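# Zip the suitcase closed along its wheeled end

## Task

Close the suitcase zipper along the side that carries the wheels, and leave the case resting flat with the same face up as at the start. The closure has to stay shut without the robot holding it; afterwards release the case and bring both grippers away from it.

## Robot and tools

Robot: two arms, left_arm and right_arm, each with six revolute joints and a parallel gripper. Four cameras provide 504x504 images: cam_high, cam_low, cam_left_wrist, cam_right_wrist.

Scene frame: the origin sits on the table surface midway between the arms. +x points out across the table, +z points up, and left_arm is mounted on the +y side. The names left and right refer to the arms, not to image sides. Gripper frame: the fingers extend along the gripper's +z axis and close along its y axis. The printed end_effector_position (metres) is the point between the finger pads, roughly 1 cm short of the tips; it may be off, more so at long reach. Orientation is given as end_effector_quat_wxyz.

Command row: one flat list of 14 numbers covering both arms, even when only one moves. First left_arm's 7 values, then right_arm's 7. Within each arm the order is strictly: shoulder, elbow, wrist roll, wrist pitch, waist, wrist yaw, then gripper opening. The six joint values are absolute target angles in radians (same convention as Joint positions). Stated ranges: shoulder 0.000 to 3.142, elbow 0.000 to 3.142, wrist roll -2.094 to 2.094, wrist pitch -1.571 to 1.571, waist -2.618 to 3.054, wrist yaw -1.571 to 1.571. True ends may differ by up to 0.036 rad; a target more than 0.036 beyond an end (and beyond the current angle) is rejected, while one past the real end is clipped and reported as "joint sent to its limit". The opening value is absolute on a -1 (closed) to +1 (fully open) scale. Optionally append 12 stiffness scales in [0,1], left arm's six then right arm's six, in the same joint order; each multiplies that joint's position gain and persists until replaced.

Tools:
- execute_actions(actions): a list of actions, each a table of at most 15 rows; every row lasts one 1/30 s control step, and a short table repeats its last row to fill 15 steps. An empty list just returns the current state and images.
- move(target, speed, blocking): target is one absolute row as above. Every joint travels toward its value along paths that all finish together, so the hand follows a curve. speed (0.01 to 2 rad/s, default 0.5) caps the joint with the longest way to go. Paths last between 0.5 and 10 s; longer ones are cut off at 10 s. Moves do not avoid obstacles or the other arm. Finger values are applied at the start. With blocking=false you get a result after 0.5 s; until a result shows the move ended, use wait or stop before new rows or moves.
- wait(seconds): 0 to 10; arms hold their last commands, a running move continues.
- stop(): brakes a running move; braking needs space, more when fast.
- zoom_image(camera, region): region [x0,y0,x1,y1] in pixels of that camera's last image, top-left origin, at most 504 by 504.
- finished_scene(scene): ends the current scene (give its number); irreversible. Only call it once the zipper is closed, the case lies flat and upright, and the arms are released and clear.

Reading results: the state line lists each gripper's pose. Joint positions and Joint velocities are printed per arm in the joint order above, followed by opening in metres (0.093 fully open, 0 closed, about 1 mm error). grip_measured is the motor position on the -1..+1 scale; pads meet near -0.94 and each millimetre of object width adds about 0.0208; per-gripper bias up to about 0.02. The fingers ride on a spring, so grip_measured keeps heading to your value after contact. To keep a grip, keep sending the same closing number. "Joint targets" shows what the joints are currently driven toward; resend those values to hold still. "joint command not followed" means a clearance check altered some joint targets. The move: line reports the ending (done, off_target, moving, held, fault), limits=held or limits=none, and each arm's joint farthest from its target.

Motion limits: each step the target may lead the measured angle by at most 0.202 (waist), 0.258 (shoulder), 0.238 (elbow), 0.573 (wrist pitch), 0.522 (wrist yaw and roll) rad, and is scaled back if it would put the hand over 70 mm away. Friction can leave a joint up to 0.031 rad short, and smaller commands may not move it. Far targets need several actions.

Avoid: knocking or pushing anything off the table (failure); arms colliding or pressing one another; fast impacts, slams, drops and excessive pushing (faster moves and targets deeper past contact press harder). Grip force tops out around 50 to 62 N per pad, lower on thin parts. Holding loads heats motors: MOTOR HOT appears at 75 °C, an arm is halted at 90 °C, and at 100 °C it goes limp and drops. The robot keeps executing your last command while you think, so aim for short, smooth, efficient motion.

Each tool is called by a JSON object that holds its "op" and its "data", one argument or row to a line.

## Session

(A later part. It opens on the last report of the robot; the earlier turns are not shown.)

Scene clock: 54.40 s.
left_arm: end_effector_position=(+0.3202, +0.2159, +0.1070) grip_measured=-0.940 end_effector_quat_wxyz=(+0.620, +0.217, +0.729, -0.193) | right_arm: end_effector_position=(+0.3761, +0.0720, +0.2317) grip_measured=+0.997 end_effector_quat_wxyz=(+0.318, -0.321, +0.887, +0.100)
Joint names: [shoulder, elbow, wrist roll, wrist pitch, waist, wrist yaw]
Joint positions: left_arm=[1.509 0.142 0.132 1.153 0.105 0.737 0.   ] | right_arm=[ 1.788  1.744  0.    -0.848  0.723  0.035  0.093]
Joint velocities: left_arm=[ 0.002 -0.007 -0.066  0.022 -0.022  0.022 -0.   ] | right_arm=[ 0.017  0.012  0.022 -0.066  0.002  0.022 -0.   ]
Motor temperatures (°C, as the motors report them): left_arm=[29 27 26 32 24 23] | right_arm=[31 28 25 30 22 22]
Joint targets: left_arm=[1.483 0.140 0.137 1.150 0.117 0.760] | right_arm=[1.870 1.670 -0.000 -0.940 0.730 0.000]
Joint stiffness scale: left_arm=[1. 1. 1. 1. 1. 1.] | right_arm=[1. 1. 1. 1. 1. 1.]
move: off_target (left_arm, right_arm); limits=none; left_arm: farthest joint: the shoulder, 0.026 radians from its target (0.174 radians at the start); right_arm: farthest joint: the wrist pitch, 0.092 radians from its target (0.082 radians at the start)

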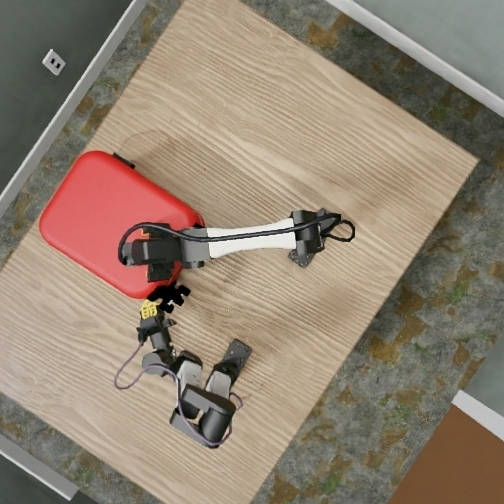

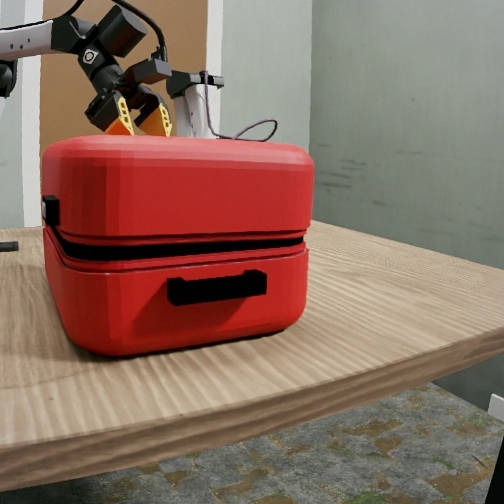

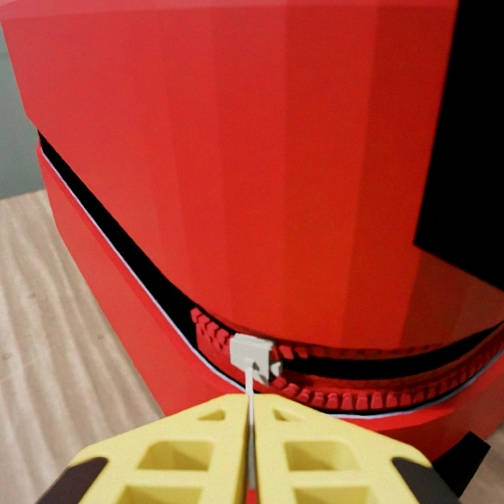

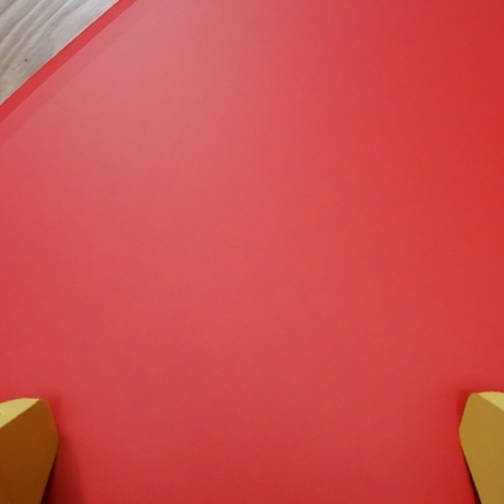

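{"op": "execute_actions", "data": {
  "actions": [
    [[1.5,0.142,0.132,1.153,0.105,0.74,-1, 1.89,1.65,0,-0.97,0.73,0,1]]
  ]
}}

{"op": "move", "data": {
  "target": [1.29,0.03,0.1,1.05,-0.03,0.62,-1, 1.89,1.65,0,-0.97,0.73,0,1],
  "speed": 0.12
}}

Scene clock: 55.40 s.
left_arm: end_effector_position=(+0.3202, +0.2159, +0.1070) grip_measured=-0.977 end_effector_quat_wxyz=(+0.620, +0.217, +0.729, -0.193) | right_arm: end_effector_position=(+0.3761, +0.0720, +0.2317) grip_measured=+0.997 end_effector_quat_wxyz=(+0.318, -0.321, +0.887, +0.100)
Joint names: [shoulder, elbow, wrist roll, wrist pitch, waist, wrist yaw]
Joint positions: left_arm=[1.509 0.142 0.132 1.153 0.105 0.737 0.   ] | right_arm=[ 1.788  1.744  0.    -0.848  0.723  0.035  0.093]
Joint velocities: left_arm=[-0.007  0.007 -0.007 -0.007 -0.007 -0.022  0.   ] | right_arm=[-0.022  0.012 -0.037 -0.051 -0.002 -0.037 -0.   ]
Motor temperatures (°C, as the motors report them): left_arm=[29 27 26 32 24 23] | right_arm=[31 28 25 30 22 22]
Joint targets: left_arm=[1.500 0.142 0.132 1.153 0.105 0.740] | right_arm=[1.872 1.666 0.000 -0.949 0.729 0.006]
Joint stiffness scale: left_arm=[1. 1. 1. 1. 1. 1.] | right_arm=[1. 1. 1. 1. 1. 1.]

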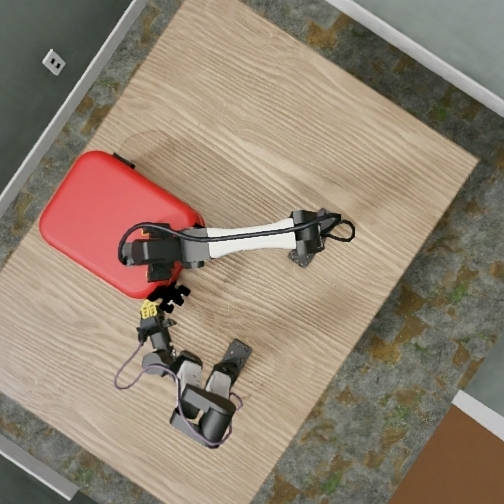

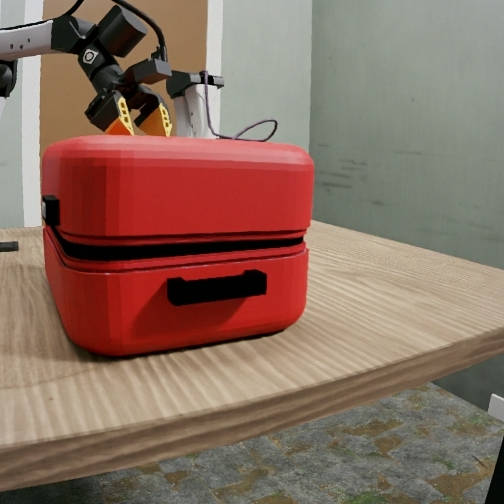

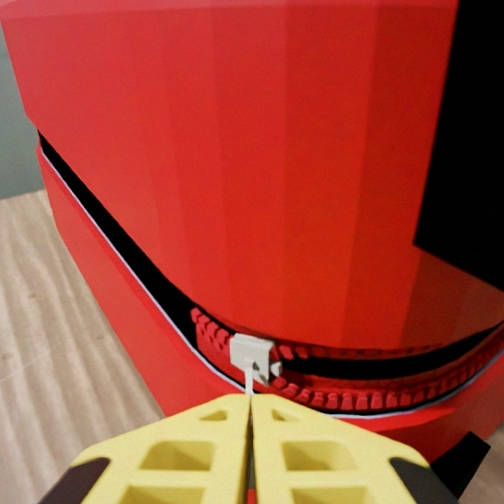

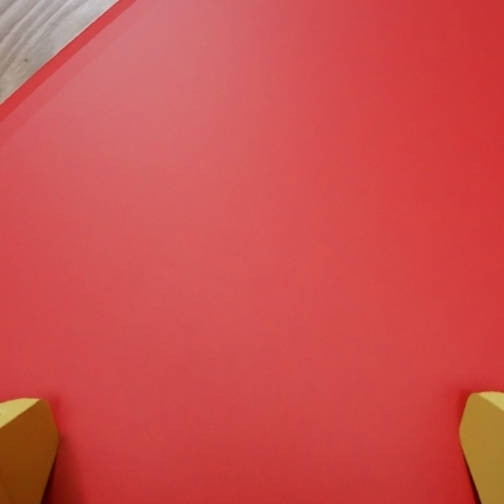

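Scene clock: 57.70 s.
left_arm: end_effector_position=(+0.2922, +0.1903, +0.1117) grip_measured=-0.977 end_effector_quat_wxyz=(+0.618, +0.224, +0.727, -0.197) | right_arm: end_effector_position=(+0.3759, +0.0722, +0.2323) grip_measured=+0.997 end_effector_quat_wxyz=(+0.320, -0.322, +0.886, +0.099)
Joint names: [shoulder, elbow, wrist roll, wrist pitch, waist, wrist yaw]
Joint positions: left_arm=[ 1.312  0.046  0.109  1.068 -0.018  0.631  0.   ] | right_arm=[ 1.785  1.741 -0.002 -0.845  0.724  0.037  0.093]
Joint velocities: left_arm=[-0.007  0.002  0.007  0.037 -0.002  0.081  0.   ] | right_arm=[ 0.002 -0.007 -0.081  0.051 -0.012  0.066 -0.   ]
Motor temperatures (°C, as the motors report them): left_arm=[29 27 26 32 24 23] | right_arm=[31 28 25 30 22 22]
Joint targets: left_arm=[1.290 0.030 0.100 1.050 -0.030 0.620] | right_arm=[1.871 1.666 -0.000 -0.948 0.729 0.006]
Joint stiffness scale: left_arm=[1. 1. 1. 1. 1. 1.] | right_arm=[1. 1. 1. 1. 1. 1.]
move: off_target (left_arm, right_arm); limits=none; left_arm: farthest joint: the shoulder, 0.022 radians from its target (0.219 radians at the start); right_arm: farthest joint: the wrist pitch, 0.125 radians from its target (0.122 radians at the start)

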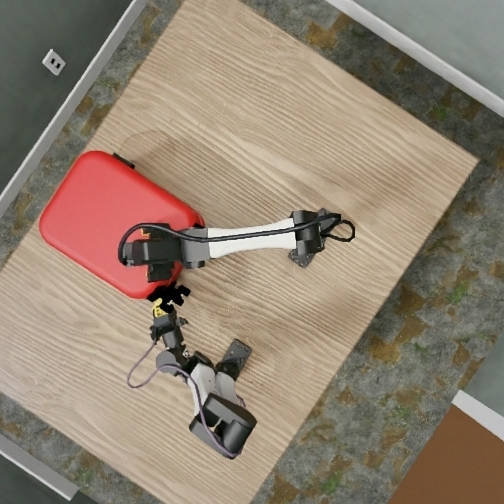

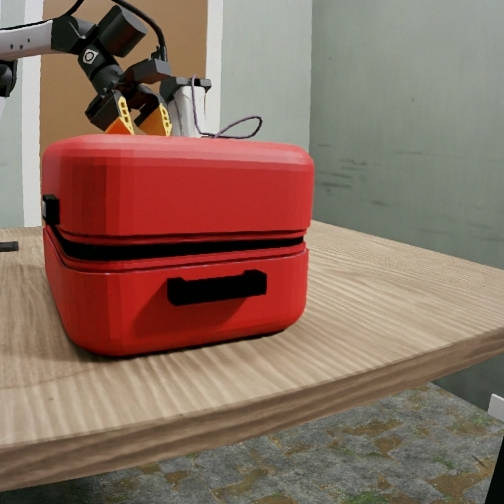

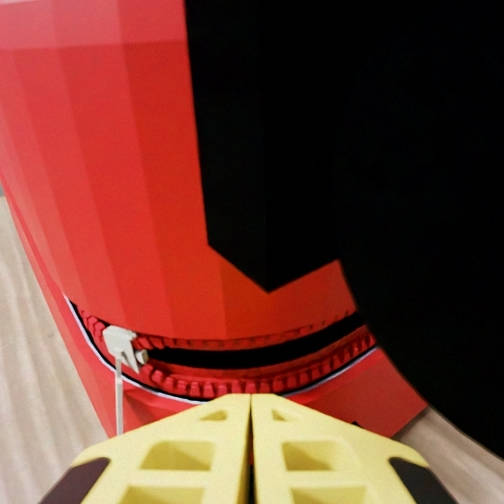

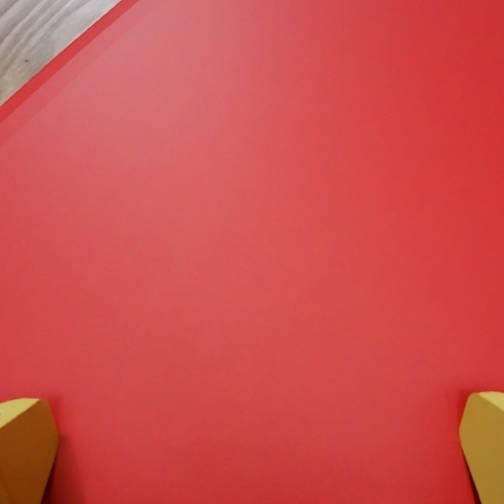

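{"op": "move", "data": {
  "target": [1.312,0.046,0.15,1.068,0.38,1.2,-1, 1.87,1.67,0,-0.94,0.73,0,1],
  "speed": 0.6
}}

{"op": "move", "data": {
  "target": [1.789,0.30,0.2,1.297,0.343,1.31,-0.35, 1.87,1.67,0,-0.94,0.73,0,1],
  "speed": 0.5
}}

Scene clock: 61.47 s.
left_arm: end_effector_position=(+0.2621, +0.2257, +0.1260) grip_measured=-0.977 end_effector_quat_wxyz=(+0.624, +0.262, +0.684, -0.271) | right_arm: end_effector_position=(+0.3759, +0.0727, +0.2330) grip_measured=+0.997 end_effector_quat_wxyz=(+0.321, -0.323, +0.885, +0.099)
Joint names: [shoulder, elbow, wrist roll, wrist pitch, waist, wrist yaw]
Joint positions: left_arm=[1.312 0.046 0.141 1.068 0.368 1.189 0.   ] | right_arm=[ 1.785  1.742 -0.003 -0.844  0.725  0.037  0.093]
Joint velocities: left_arm=[-0.007 -0.002  0.037 -0.007  0.002 -0.051  0.   ] | right_arm=[ 0.007  0.007  0.051 -0.081 -0.012  0.037  0.   ]
Motor temperatures (°C, as the motors report them): left_arm=[29 27 26 32 24 23] | right_arm=[31 28 25 30 22 22]
Joint targets: left_arm=[1.312 0.046 0.150 1.068 0.380 1.200] | right_arm=[1.870 1.670 0.000 -0.940 0.730 -0.000]
Joint stiffness scale: left_arm=[1. 1. 1. 1. 1. 1.] | right_arm=[1. 1. 1. 1. 1. 1.]
move: off_target (right_arm); limits=none; left_arm: farthest joint: the waist, 0.012 radians from its target (0.398 radians at the start); right_arm: farthest joint: the wrist pitch, 0.096 radians from its target (0.095 radians at the start)

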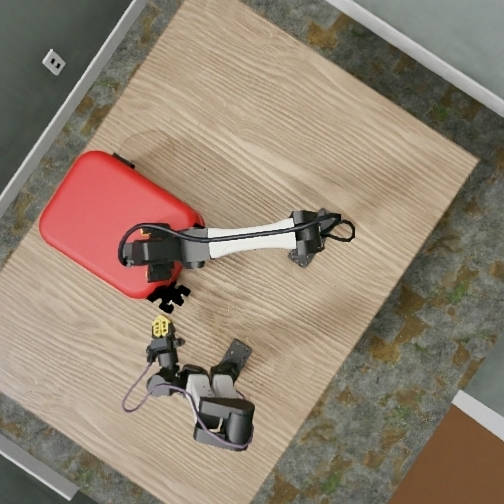

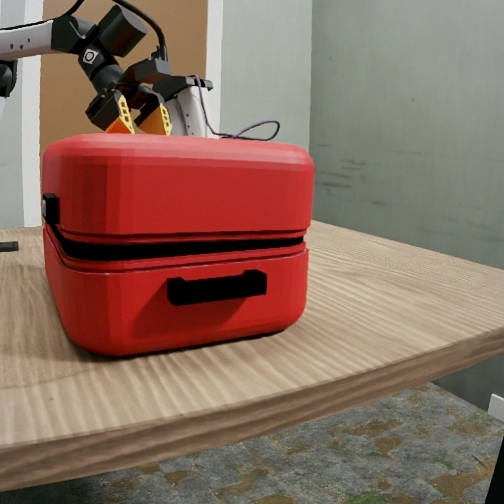

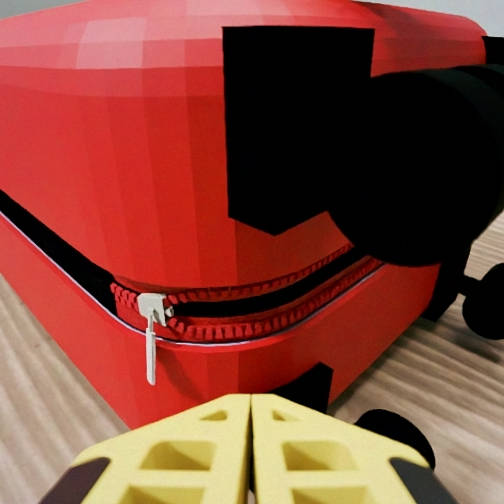

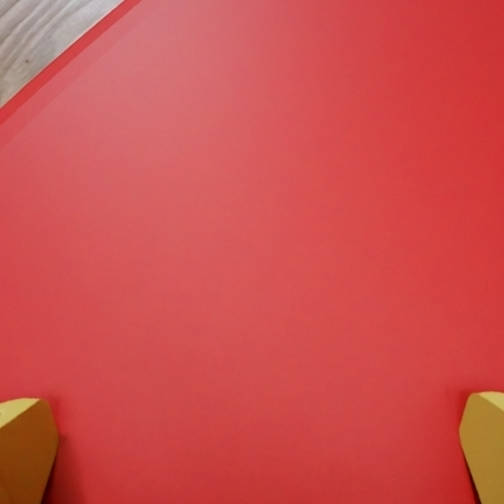

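Scene clock: 63.10 s.
left_arm: end_effector_position=(+0.3116, +0.2376, +0.1090) grip_measured=-0.352 end_effector_quat_wxyz=(+0.618, +0.313, +0.655, -0.300) | right_arm: end_effector_position=(+0.3759, +0.0725, +0.2327) grip_measured=+0.997 end_effector_quat_wxyz=(+0.321, -0.322, +0.885, +0.099)
Joint names: [shoulder, elbow, wrist roll, wrist pitch, waist, wrist yaw]
Joint positions: left_arm=[1.769 0.284 0.192 1.279 0.355 1.299 0.028] | right_arm=[ 1.785  1.741 -0.003 -0.843  0.725  0.038  0.093]
Joint velocities: left_arm=[-0.007 -0.012 -0.139 -0.081 -0.002  0.022 -0.   ] | right_arm=[-0.007  0.002  0.022 -0.007 -0.007 -0.022 -0.   ]
Motor temperatures (°C, as the motors report them): left_arm=[29 27 26 32 24 23] | right_arm=[30 28 25 30 22 22]
Joint targets: left_arm=[1.789 0.300 0.200 1.297 0.343 1.310] | right_arm=[1.870 1.670 -0.000 -0.940 0.730 0.000]
Joint stiffness scale: left_arm=[1. 1. 1. 1. 1. 1.] | right_arm=[1. 1. 1. 1. 1. 1.]
move: off_target (right_arm); limits=none; left_arm: farthest joint: the shoulder, 0.020 radians from its target (0.477 radians at the start); right_arm: farthest joint: the wrist pitch, 0.097 radians from its target (0.096 radians at the start)

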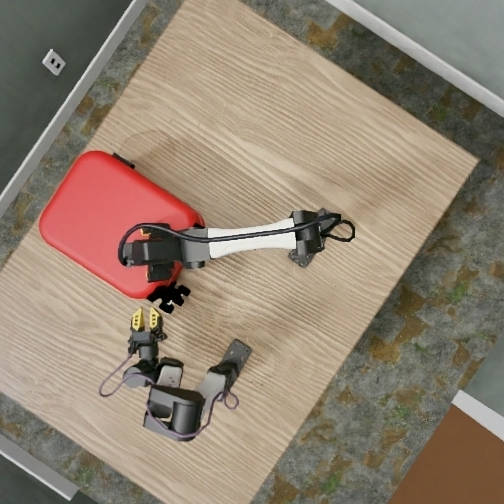

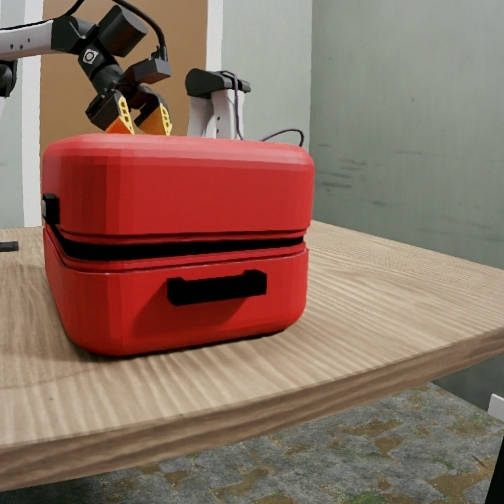

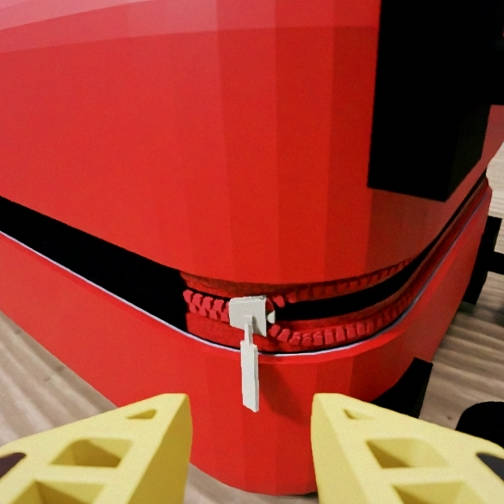

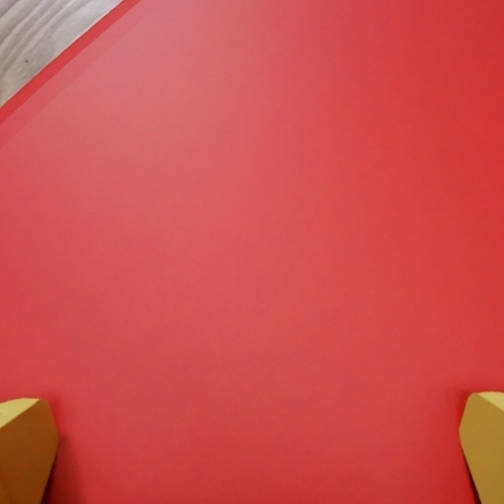

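{"op": "zoom_image", "data": {
  "camera": "cam_low",
  "region": [70, 30, 200, 160]
}}

{"op": "zoom_image", "data": {
  "camera": "cam_left_wrist",
  "region": [170, 260, 330, 420]
}}

Region (70, 30, 200, 160) of cam_low's 504x504 image, scaled by 3.877, with more detail than that image has.

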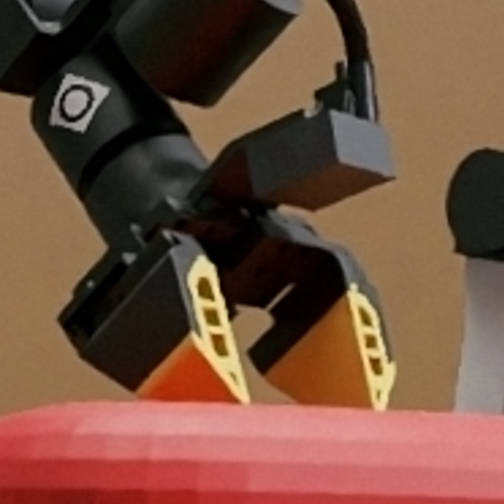

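Region (170, 260, 330, 420) of cam_left_wrist's 504x504 image, scaled by 3.150, with more detail than that image has.

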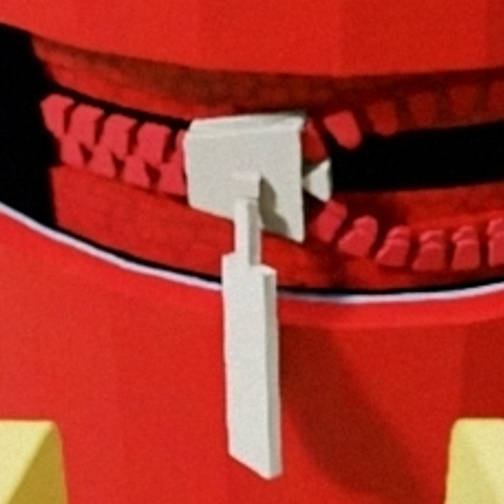

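{"op": "move", "data": {
  "target": [1.875,0.342,0.185,1.343,0.212,1.16,-0.45, 1.87,1.67,0,-0.94,0.73,0,1],
  "speed": 0.12
}}

{"op": "execute_actions", "data": {
  "actions": [
    [[1.86,0.33,0.185,1.33,0.222,1.17,-0.8, 1.87,1.67,0,-0.94,0.73,0,1]]
  ]
}}

{"op": "zoom_image", "data": {
  "camera": "cam_left_wrist",
  "region": [150, 300, 354, 504]
}}

Scene clock: 66.17 s.
left_arm: end_effector_position=(+0.3316, +0.2124, +0.0969) grip_measured=-0.448 end_effector_quat_wxyz=(+0.612, +0.322, +0.660, -0.295) | right_arm: end_effector_position=(+0.3759, +0.0728, +0.2331) grip_measured=+0.997 end_effector_quat_wxyz=(+0.321, -0.323, +0.885, +0.099)
Joint names: [shoulder, elbow, wrist roll, wrist pitch, waist, wrist yaw]
Joint positions: left_arm=[1.854 0.326 0.192 1.326 0.224 1.171 0.024] | right_arm=[ 1.785  1.742 -0.003 -0.843  0.726  0.039  0.093]
Joint velocities: left_arm=[ 0.002  0.002 -0.051 -0.051 -0.022 -0.022 -0.   ] | right_arm=[ 0.007 -0.012  0.007 -0.066  0.007  0.007  0.   ]
Motor temperatures (°C, as the motors report them): left_arm=[29 27 26 32 24 23] | right_arm=[30 28 25 30 22 22]
Joint targets: left_arm=[1.875 0.342 0.185 1.343 0.212 1.160] | right_arm=[1.870 1.670 0.000 -0.940 0.730 -0.000]
Joint stiffness scale: left_arm=[1. 1. 1. 1. 1. 1.] | right_arm=[1. 1. 1. 1. 1. 1.]
move: off_target (left_arm, right_arm); limits=none; left_arm: farthest joint: the shoulder, 0.021 radians from its target (0.106 radians at the start); right_arm: farthest joint: the wrist pitch, 0.097 radians from its target (0.097 radians at the start)

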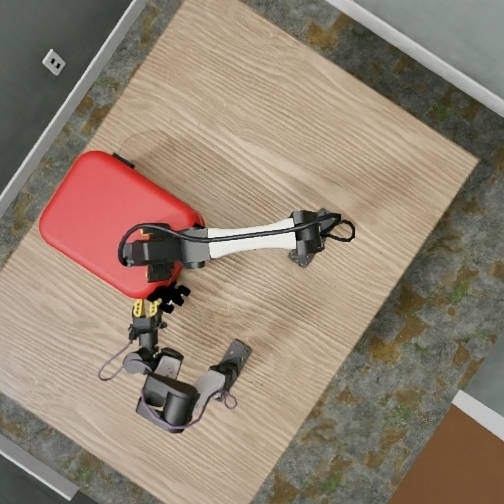

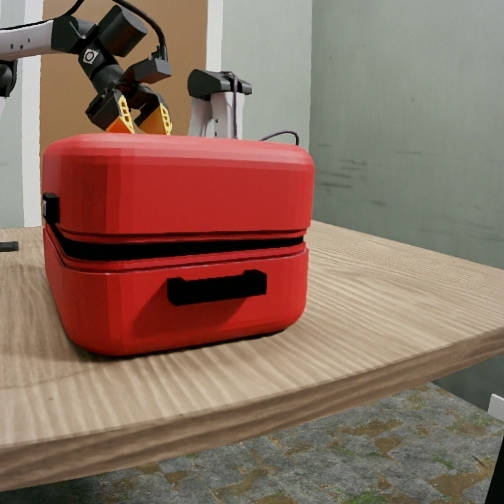

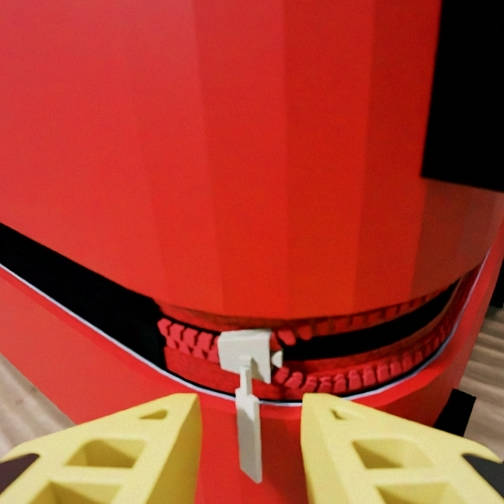

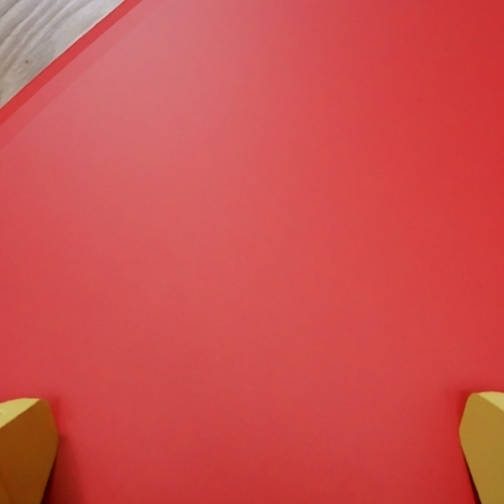

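Scene clock: 66.67 s.
left_arm: end_effector_position=(+0.3316, +0.2124, +0.0969) grip_measured=-0.798 end_effector_quat_wxyz=(+0.612, +0.322, +0.660, -0.295) | right_arm: end_effector_position=(+0.3759, +0.0728, +0.2331) grip_measured=+0.997 end_effector_quat_wxyz=(+0.321, -0.323, +0.885, +0.099)
Joint names: [shoulder, elbow, wrist roll, wrist pitch, waist, wrist yaw]
Joint positions: left_arm=[1.854 0.326 0.192 1.326 0.224 1.171 0.007] | right_arm=[ 1.785  1.742 -0.003 -0.843  0.726  0.039  0.093]
Joint velocities: left_arm=[ 0.012  0.002  0.007  0.007  0.002 -0.007 -0.001] | right_arm=[-0.007 -0.002 -0.037 -0.007 -0.027 -0.022 -0.001]
Motor temperatures (°C, as the motors report them): left_arm=[29 27 26 32 24 23] | right_arm=[30 28 25 30 22 22]
Joint targets: left_arm=[1.860 0.330 0.185 1.330 0.222 1.170] | right_arm=[1.870 1.670 0.000 -0.940 0.730 -0.000]
Joint stiffness scale: left_arm=[1. 1. 1. 1. 1. 1.] | right_arm=[1. 1. 1. 1. 1. 1.]

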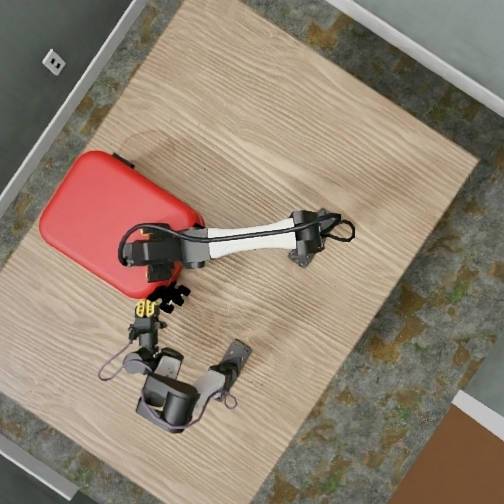

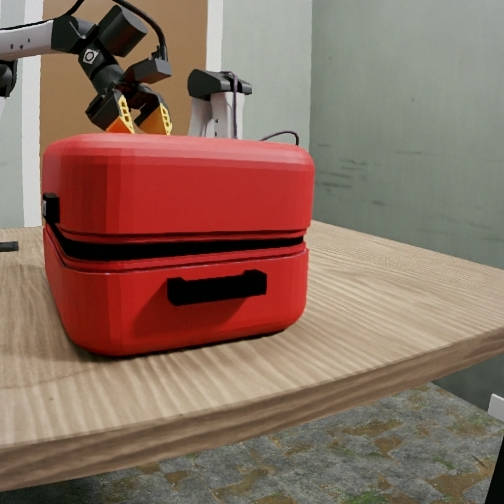

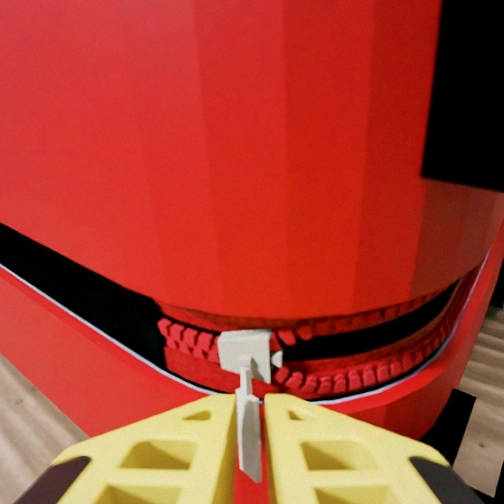

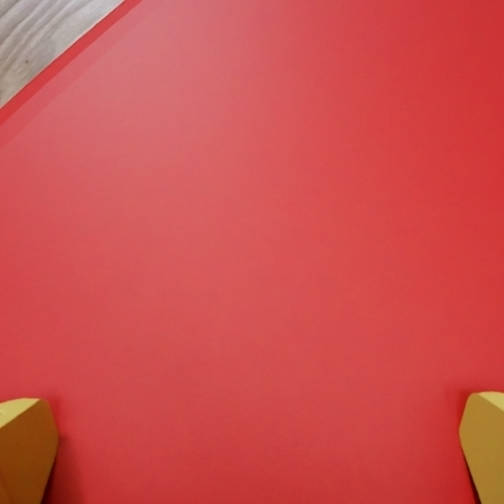

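Region (150, 300, 354, 504) of cam_left_wrist's 504x504 image, scaled by 2.471, with more detail than that image has.

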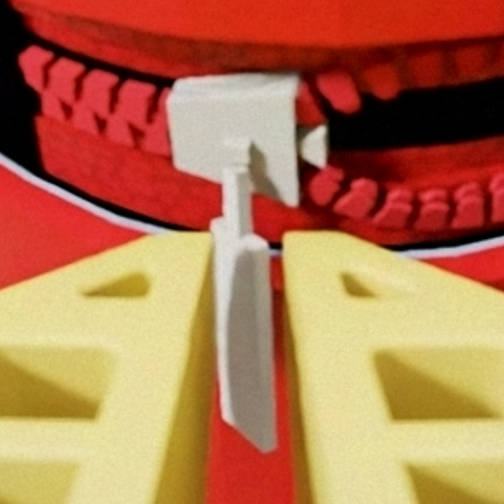

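{"op": "execute_actions", "data": {
  "actions": [
    [[1.86,0.33,0.185,1.33,0.222,1.17,-0.94, 1.87,1.67,0,-0.94,0.73,0,1]]
  ]
}}

{"op": "zoom_image", "data": {
  "camera": "cam_left_wrist",
  "region": [150, 300, 354, 504]
}}

Scene clock: 67.30 s.
left_arm: end_effector_position=(+0.3316, +0.2124, +0.0969) grip_measured=-0.935 end_effector_quat_wxyz=(+0.612, +0.322, +0.660, -0.295) | right_arm: end_effector_position=(+0.3759, +0.0728, +0.2331) grip_measured=+0.997 end_effector_quat_wxyz=(+0.321, -0.323, +0.885, +0.099)
Joint names: [shoulder, elbow, wrist roll, wrist pitch, waist, wrist yaw]
Joint positions: left_arm=[1.854 0.326 0.192 1.326 0.224 1.171 0.   ] | right_arm=[ 1.785  1.742 -0.003 -0.843  0.726  0.039  0.093]
Joint velocities: left_arm=[-0.017  0.002  0.037 -0.066 -0.012 -0.007 -0.001] | right_arm=[ 0.002  0.002 -0.037  0.037  0.012 -0.022 -0.001]
Motor temperatures (°C, as the motors report them): left_arm=[29 27 26 32 24 23] | right_arm=[30 28 25 30 22 22]
Joint targets: left_arm=[1.860 0.330 0.185 1.330 0.222 1.170] | right_arm=[1.870 1.670 -0.000 -0.940 0.730 0.000]
Joint stiffness scale: left_arm=[1. 1. 1. 1. 1. 1.] | right_arm=[1. 1. 1. 1. 1. 1.]

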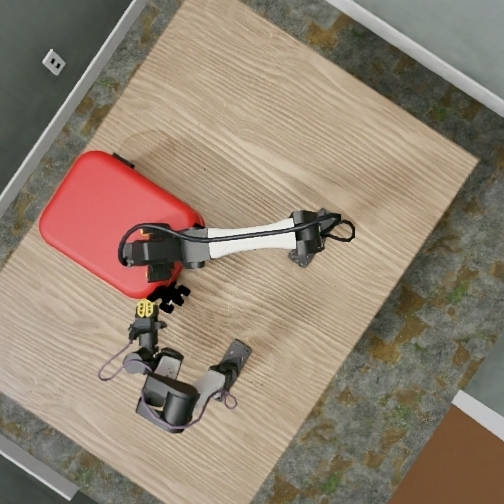

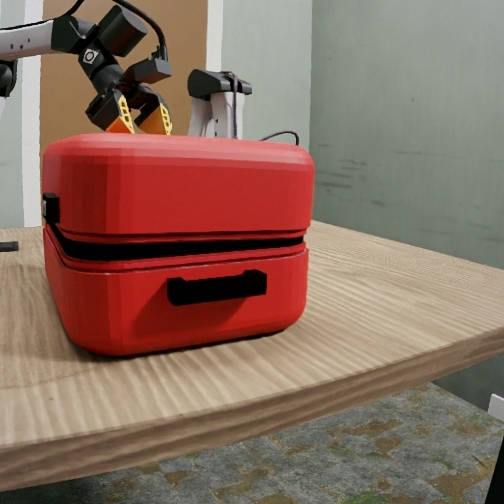

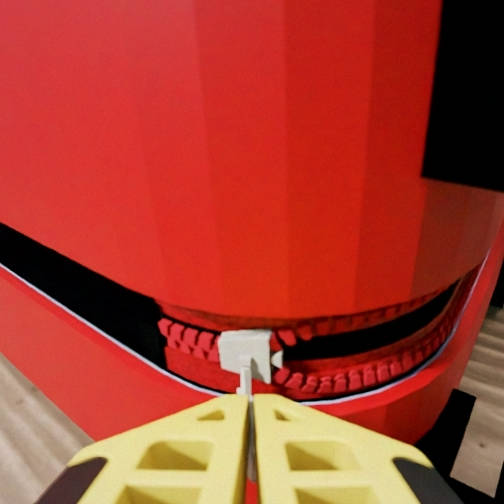

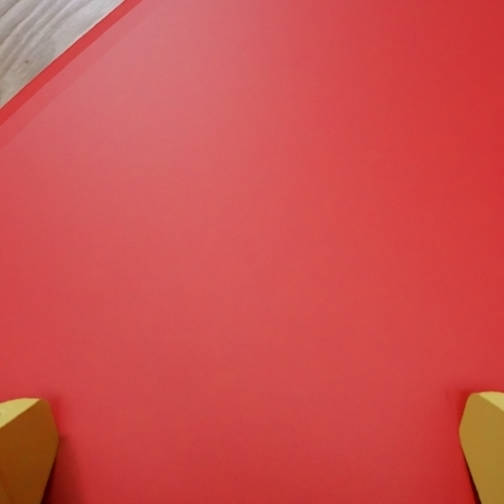

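Region (150, 300, 354, 504) of cam_left_wrist's 504x504 image, scaled by 2.471, with more detail than that image has.

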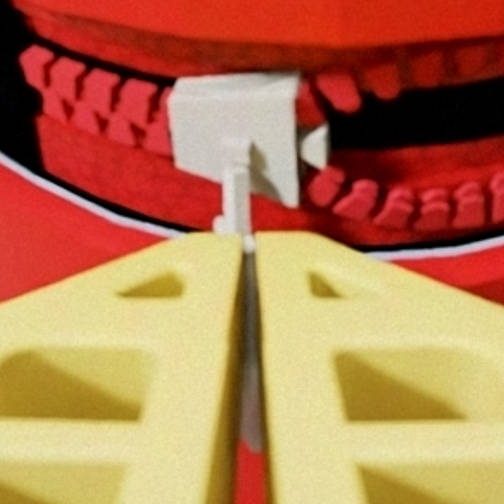

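{"op": "move", "data": {
  "target": [1.708,0.31,0.187,1.2,0.267,1.21,-0.95, 1.87,1.67,0,-0.94,0.73,0,1],
  "speed": 0.12
}}

{"op": "zoom_image", "data": {
  "camera": "cam_left_wrist",
  "region": [150, 300, 354, 504]
}}

Scene clock: 69.47 s.
left_arm: end_effector_position=(+0.3267, +0.2202, +0.1107) grip_measured=-0.945 end_effector_quat_wxyz=(+0.609, +0.311, +0.666, -0.298) | right_arm: end_effector_position=(+0.3760, +0.0725, +0.2326) grip_measured=+0.997 end_effector_quat_wxyz=(+0.321, -0.322, +0.885, +0.099)
Joint names: [shoulder, elbow, wrist roll, wrist pitch, waist, wrist yaw]
Joint positions: left_arm=[1.736 0.319 0.192 1.192 0.258 1.193 0.   ] | right_arm=[ 1.785  1.741 -0.003 -0.843  0.725  0.039  0.093]
Joint velocities: left_arm=[ 0.007  0.002  0.051  0.051 -0.007  0.007  0.   ] | right_arm=[-0.002 -0.002 -0.037 -0.037 -0.017  0.037  0.   ]
Motor temperatures (°C, as the motors report them): left_arm=[29 27 26 32 24 23] | right_arm=[30 28 25 30 22 22]
Joint targets: left_arm=[1.708 0.310 0.187 1.200 0.267 1.210] | right_arm=[1.870 1.670 -0.000 -0.940 0.730 -0.000]
Joint stiffness scale: left_arm=[1. 1. 1. 1. 1. 1.] | right_arm=[1. 1. 1. 1. 1. 1.]
move: off_target (left_arm, right_arm); limits=none; left_arm: farthest joint: the shoulder, 0.028 radians from its target (0.146 radians at the start); right_arm: farthest joint: the wrist pitch, 0.097 radians from its target (0.097 radians at the start)

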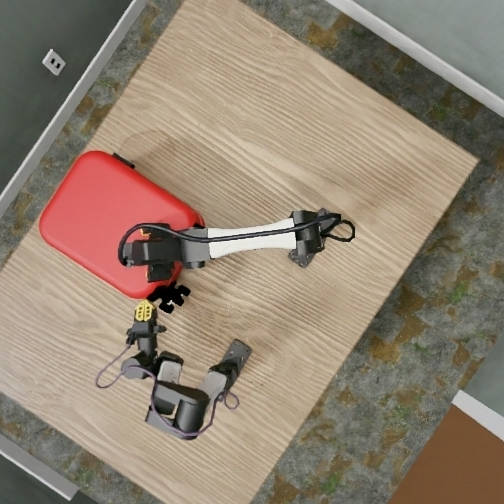

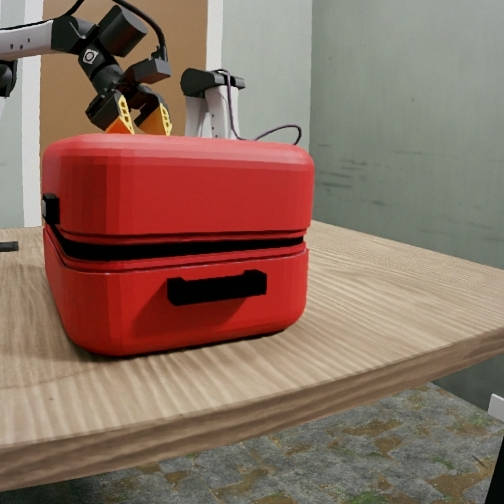

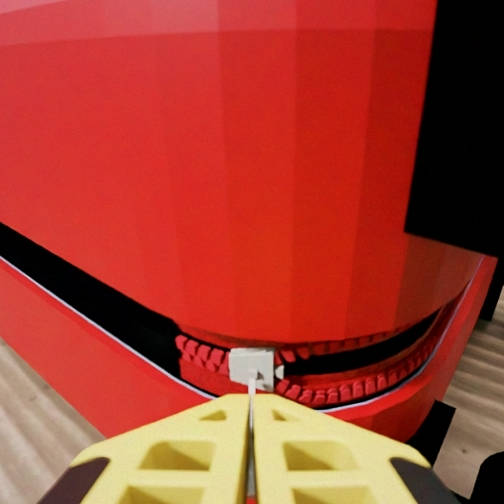

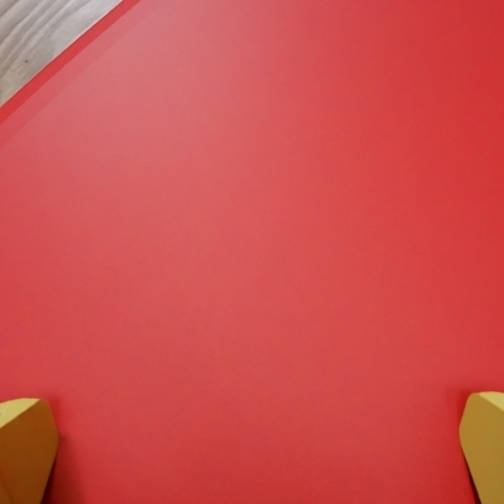

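Region (150, 300, 354, 504) of cam_left_wrist's 504x504 image, scaled by 2.471, with more detail than that image has.

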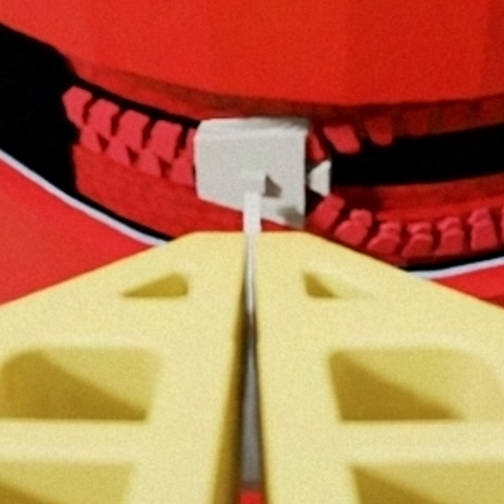

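{"op": "move", "data": {
  "target": [1.69,0.359,0.187,1.18,0.212,1.16,-0.91, 1.87,1.67,0,-0.94,0.73,0,1],
  "speed": 0.06
}}

{"op": "zoom_image", "data": {
  "camera": "cam_left_wrist",
  "region": [150, 300, 354, 504]
}}

Scene clock: 71.67 s.
left_arm: end_effector_position=(+0.3329, +0.2129, +0.1204) grip_measured=-0.911 end_effector_quat_wxyz=(+0.615, +0.324, +0.657, -0.292) | right_arm: end_effector_position=(+0.3759, +0.0730, +0.2333) grip_measured=+0.997 end_effector_quat_wxyz=(+0.321, -0.323, +0.885, +0.099)
Joint names: [shoulder, elbow, wrist roll, wrist pitch, waist, wrist yaw]
Joint positions: left_arm=[1.712 0.343 0.192 1.177 0.224 1.171 0.001] | right_arm=[ 1.785  1.743 -0.003 -0.843  0.726  0.039  0.093]
Joint velocities: left_arm=[-0.012  0.017 -0.022 -0.007 -0.012  0.022  0.   ] | right_arm=[-0.022  0.012  0.037 -0.022 -0.002  0.022  0.   ]
Motor temperatures (°C, as the motors report them): left_arm=[30 27 26 32 24 23] | right_arm=[30 28 25 30 22 22]
Joint targets: left_arm=[1.690 0.359 0.187 1.180 0.212 1.160] | right_arm=[1.870 1.670 -0.000 -0.940 0.730 0.000]
Joint stiffness scale: left_arm=[1. 1. 1. 1. 1. 1.] | right_arm=[1. 1. 1. 1. 1. 1.]
move: off_target (left_arm, right_arm); limits=none; left_arm: farthest joint: the shoulder, 0.022 radians from its target (0.046 radians at the start); right_arm: farthest joint: the wrist pitch, 0.097 radians from its target (0.097 radians at the start)

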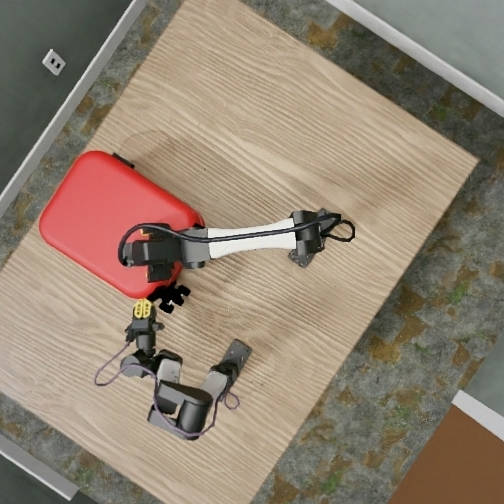

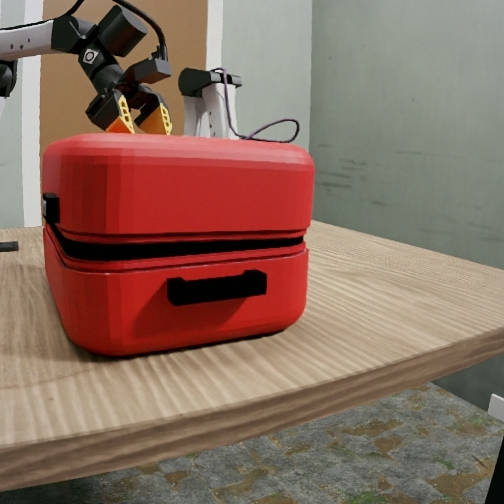

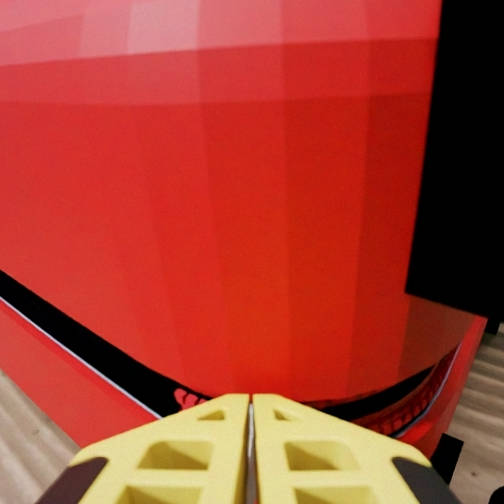

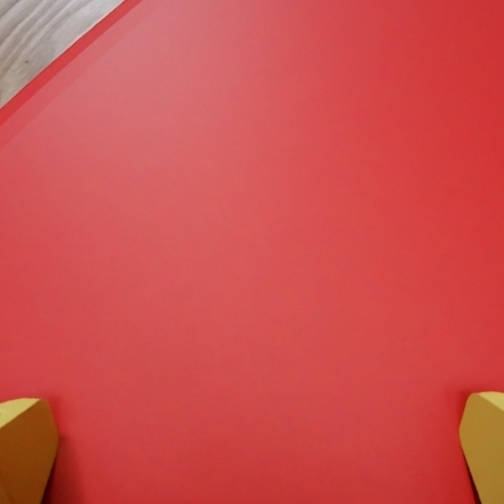

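Region (150, 300, 354, 504) of cam_left_wrist's 504x504 image, scaled by 2.471, with more detail than that image has.

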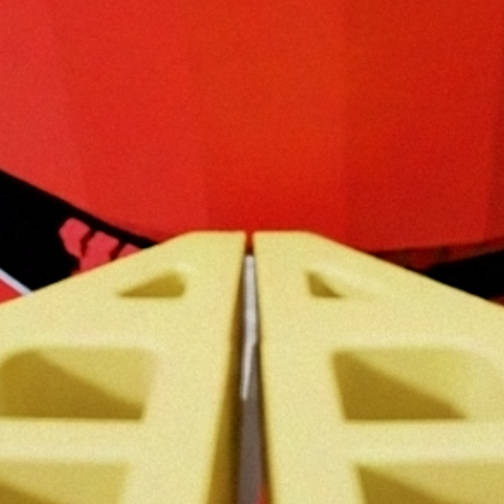

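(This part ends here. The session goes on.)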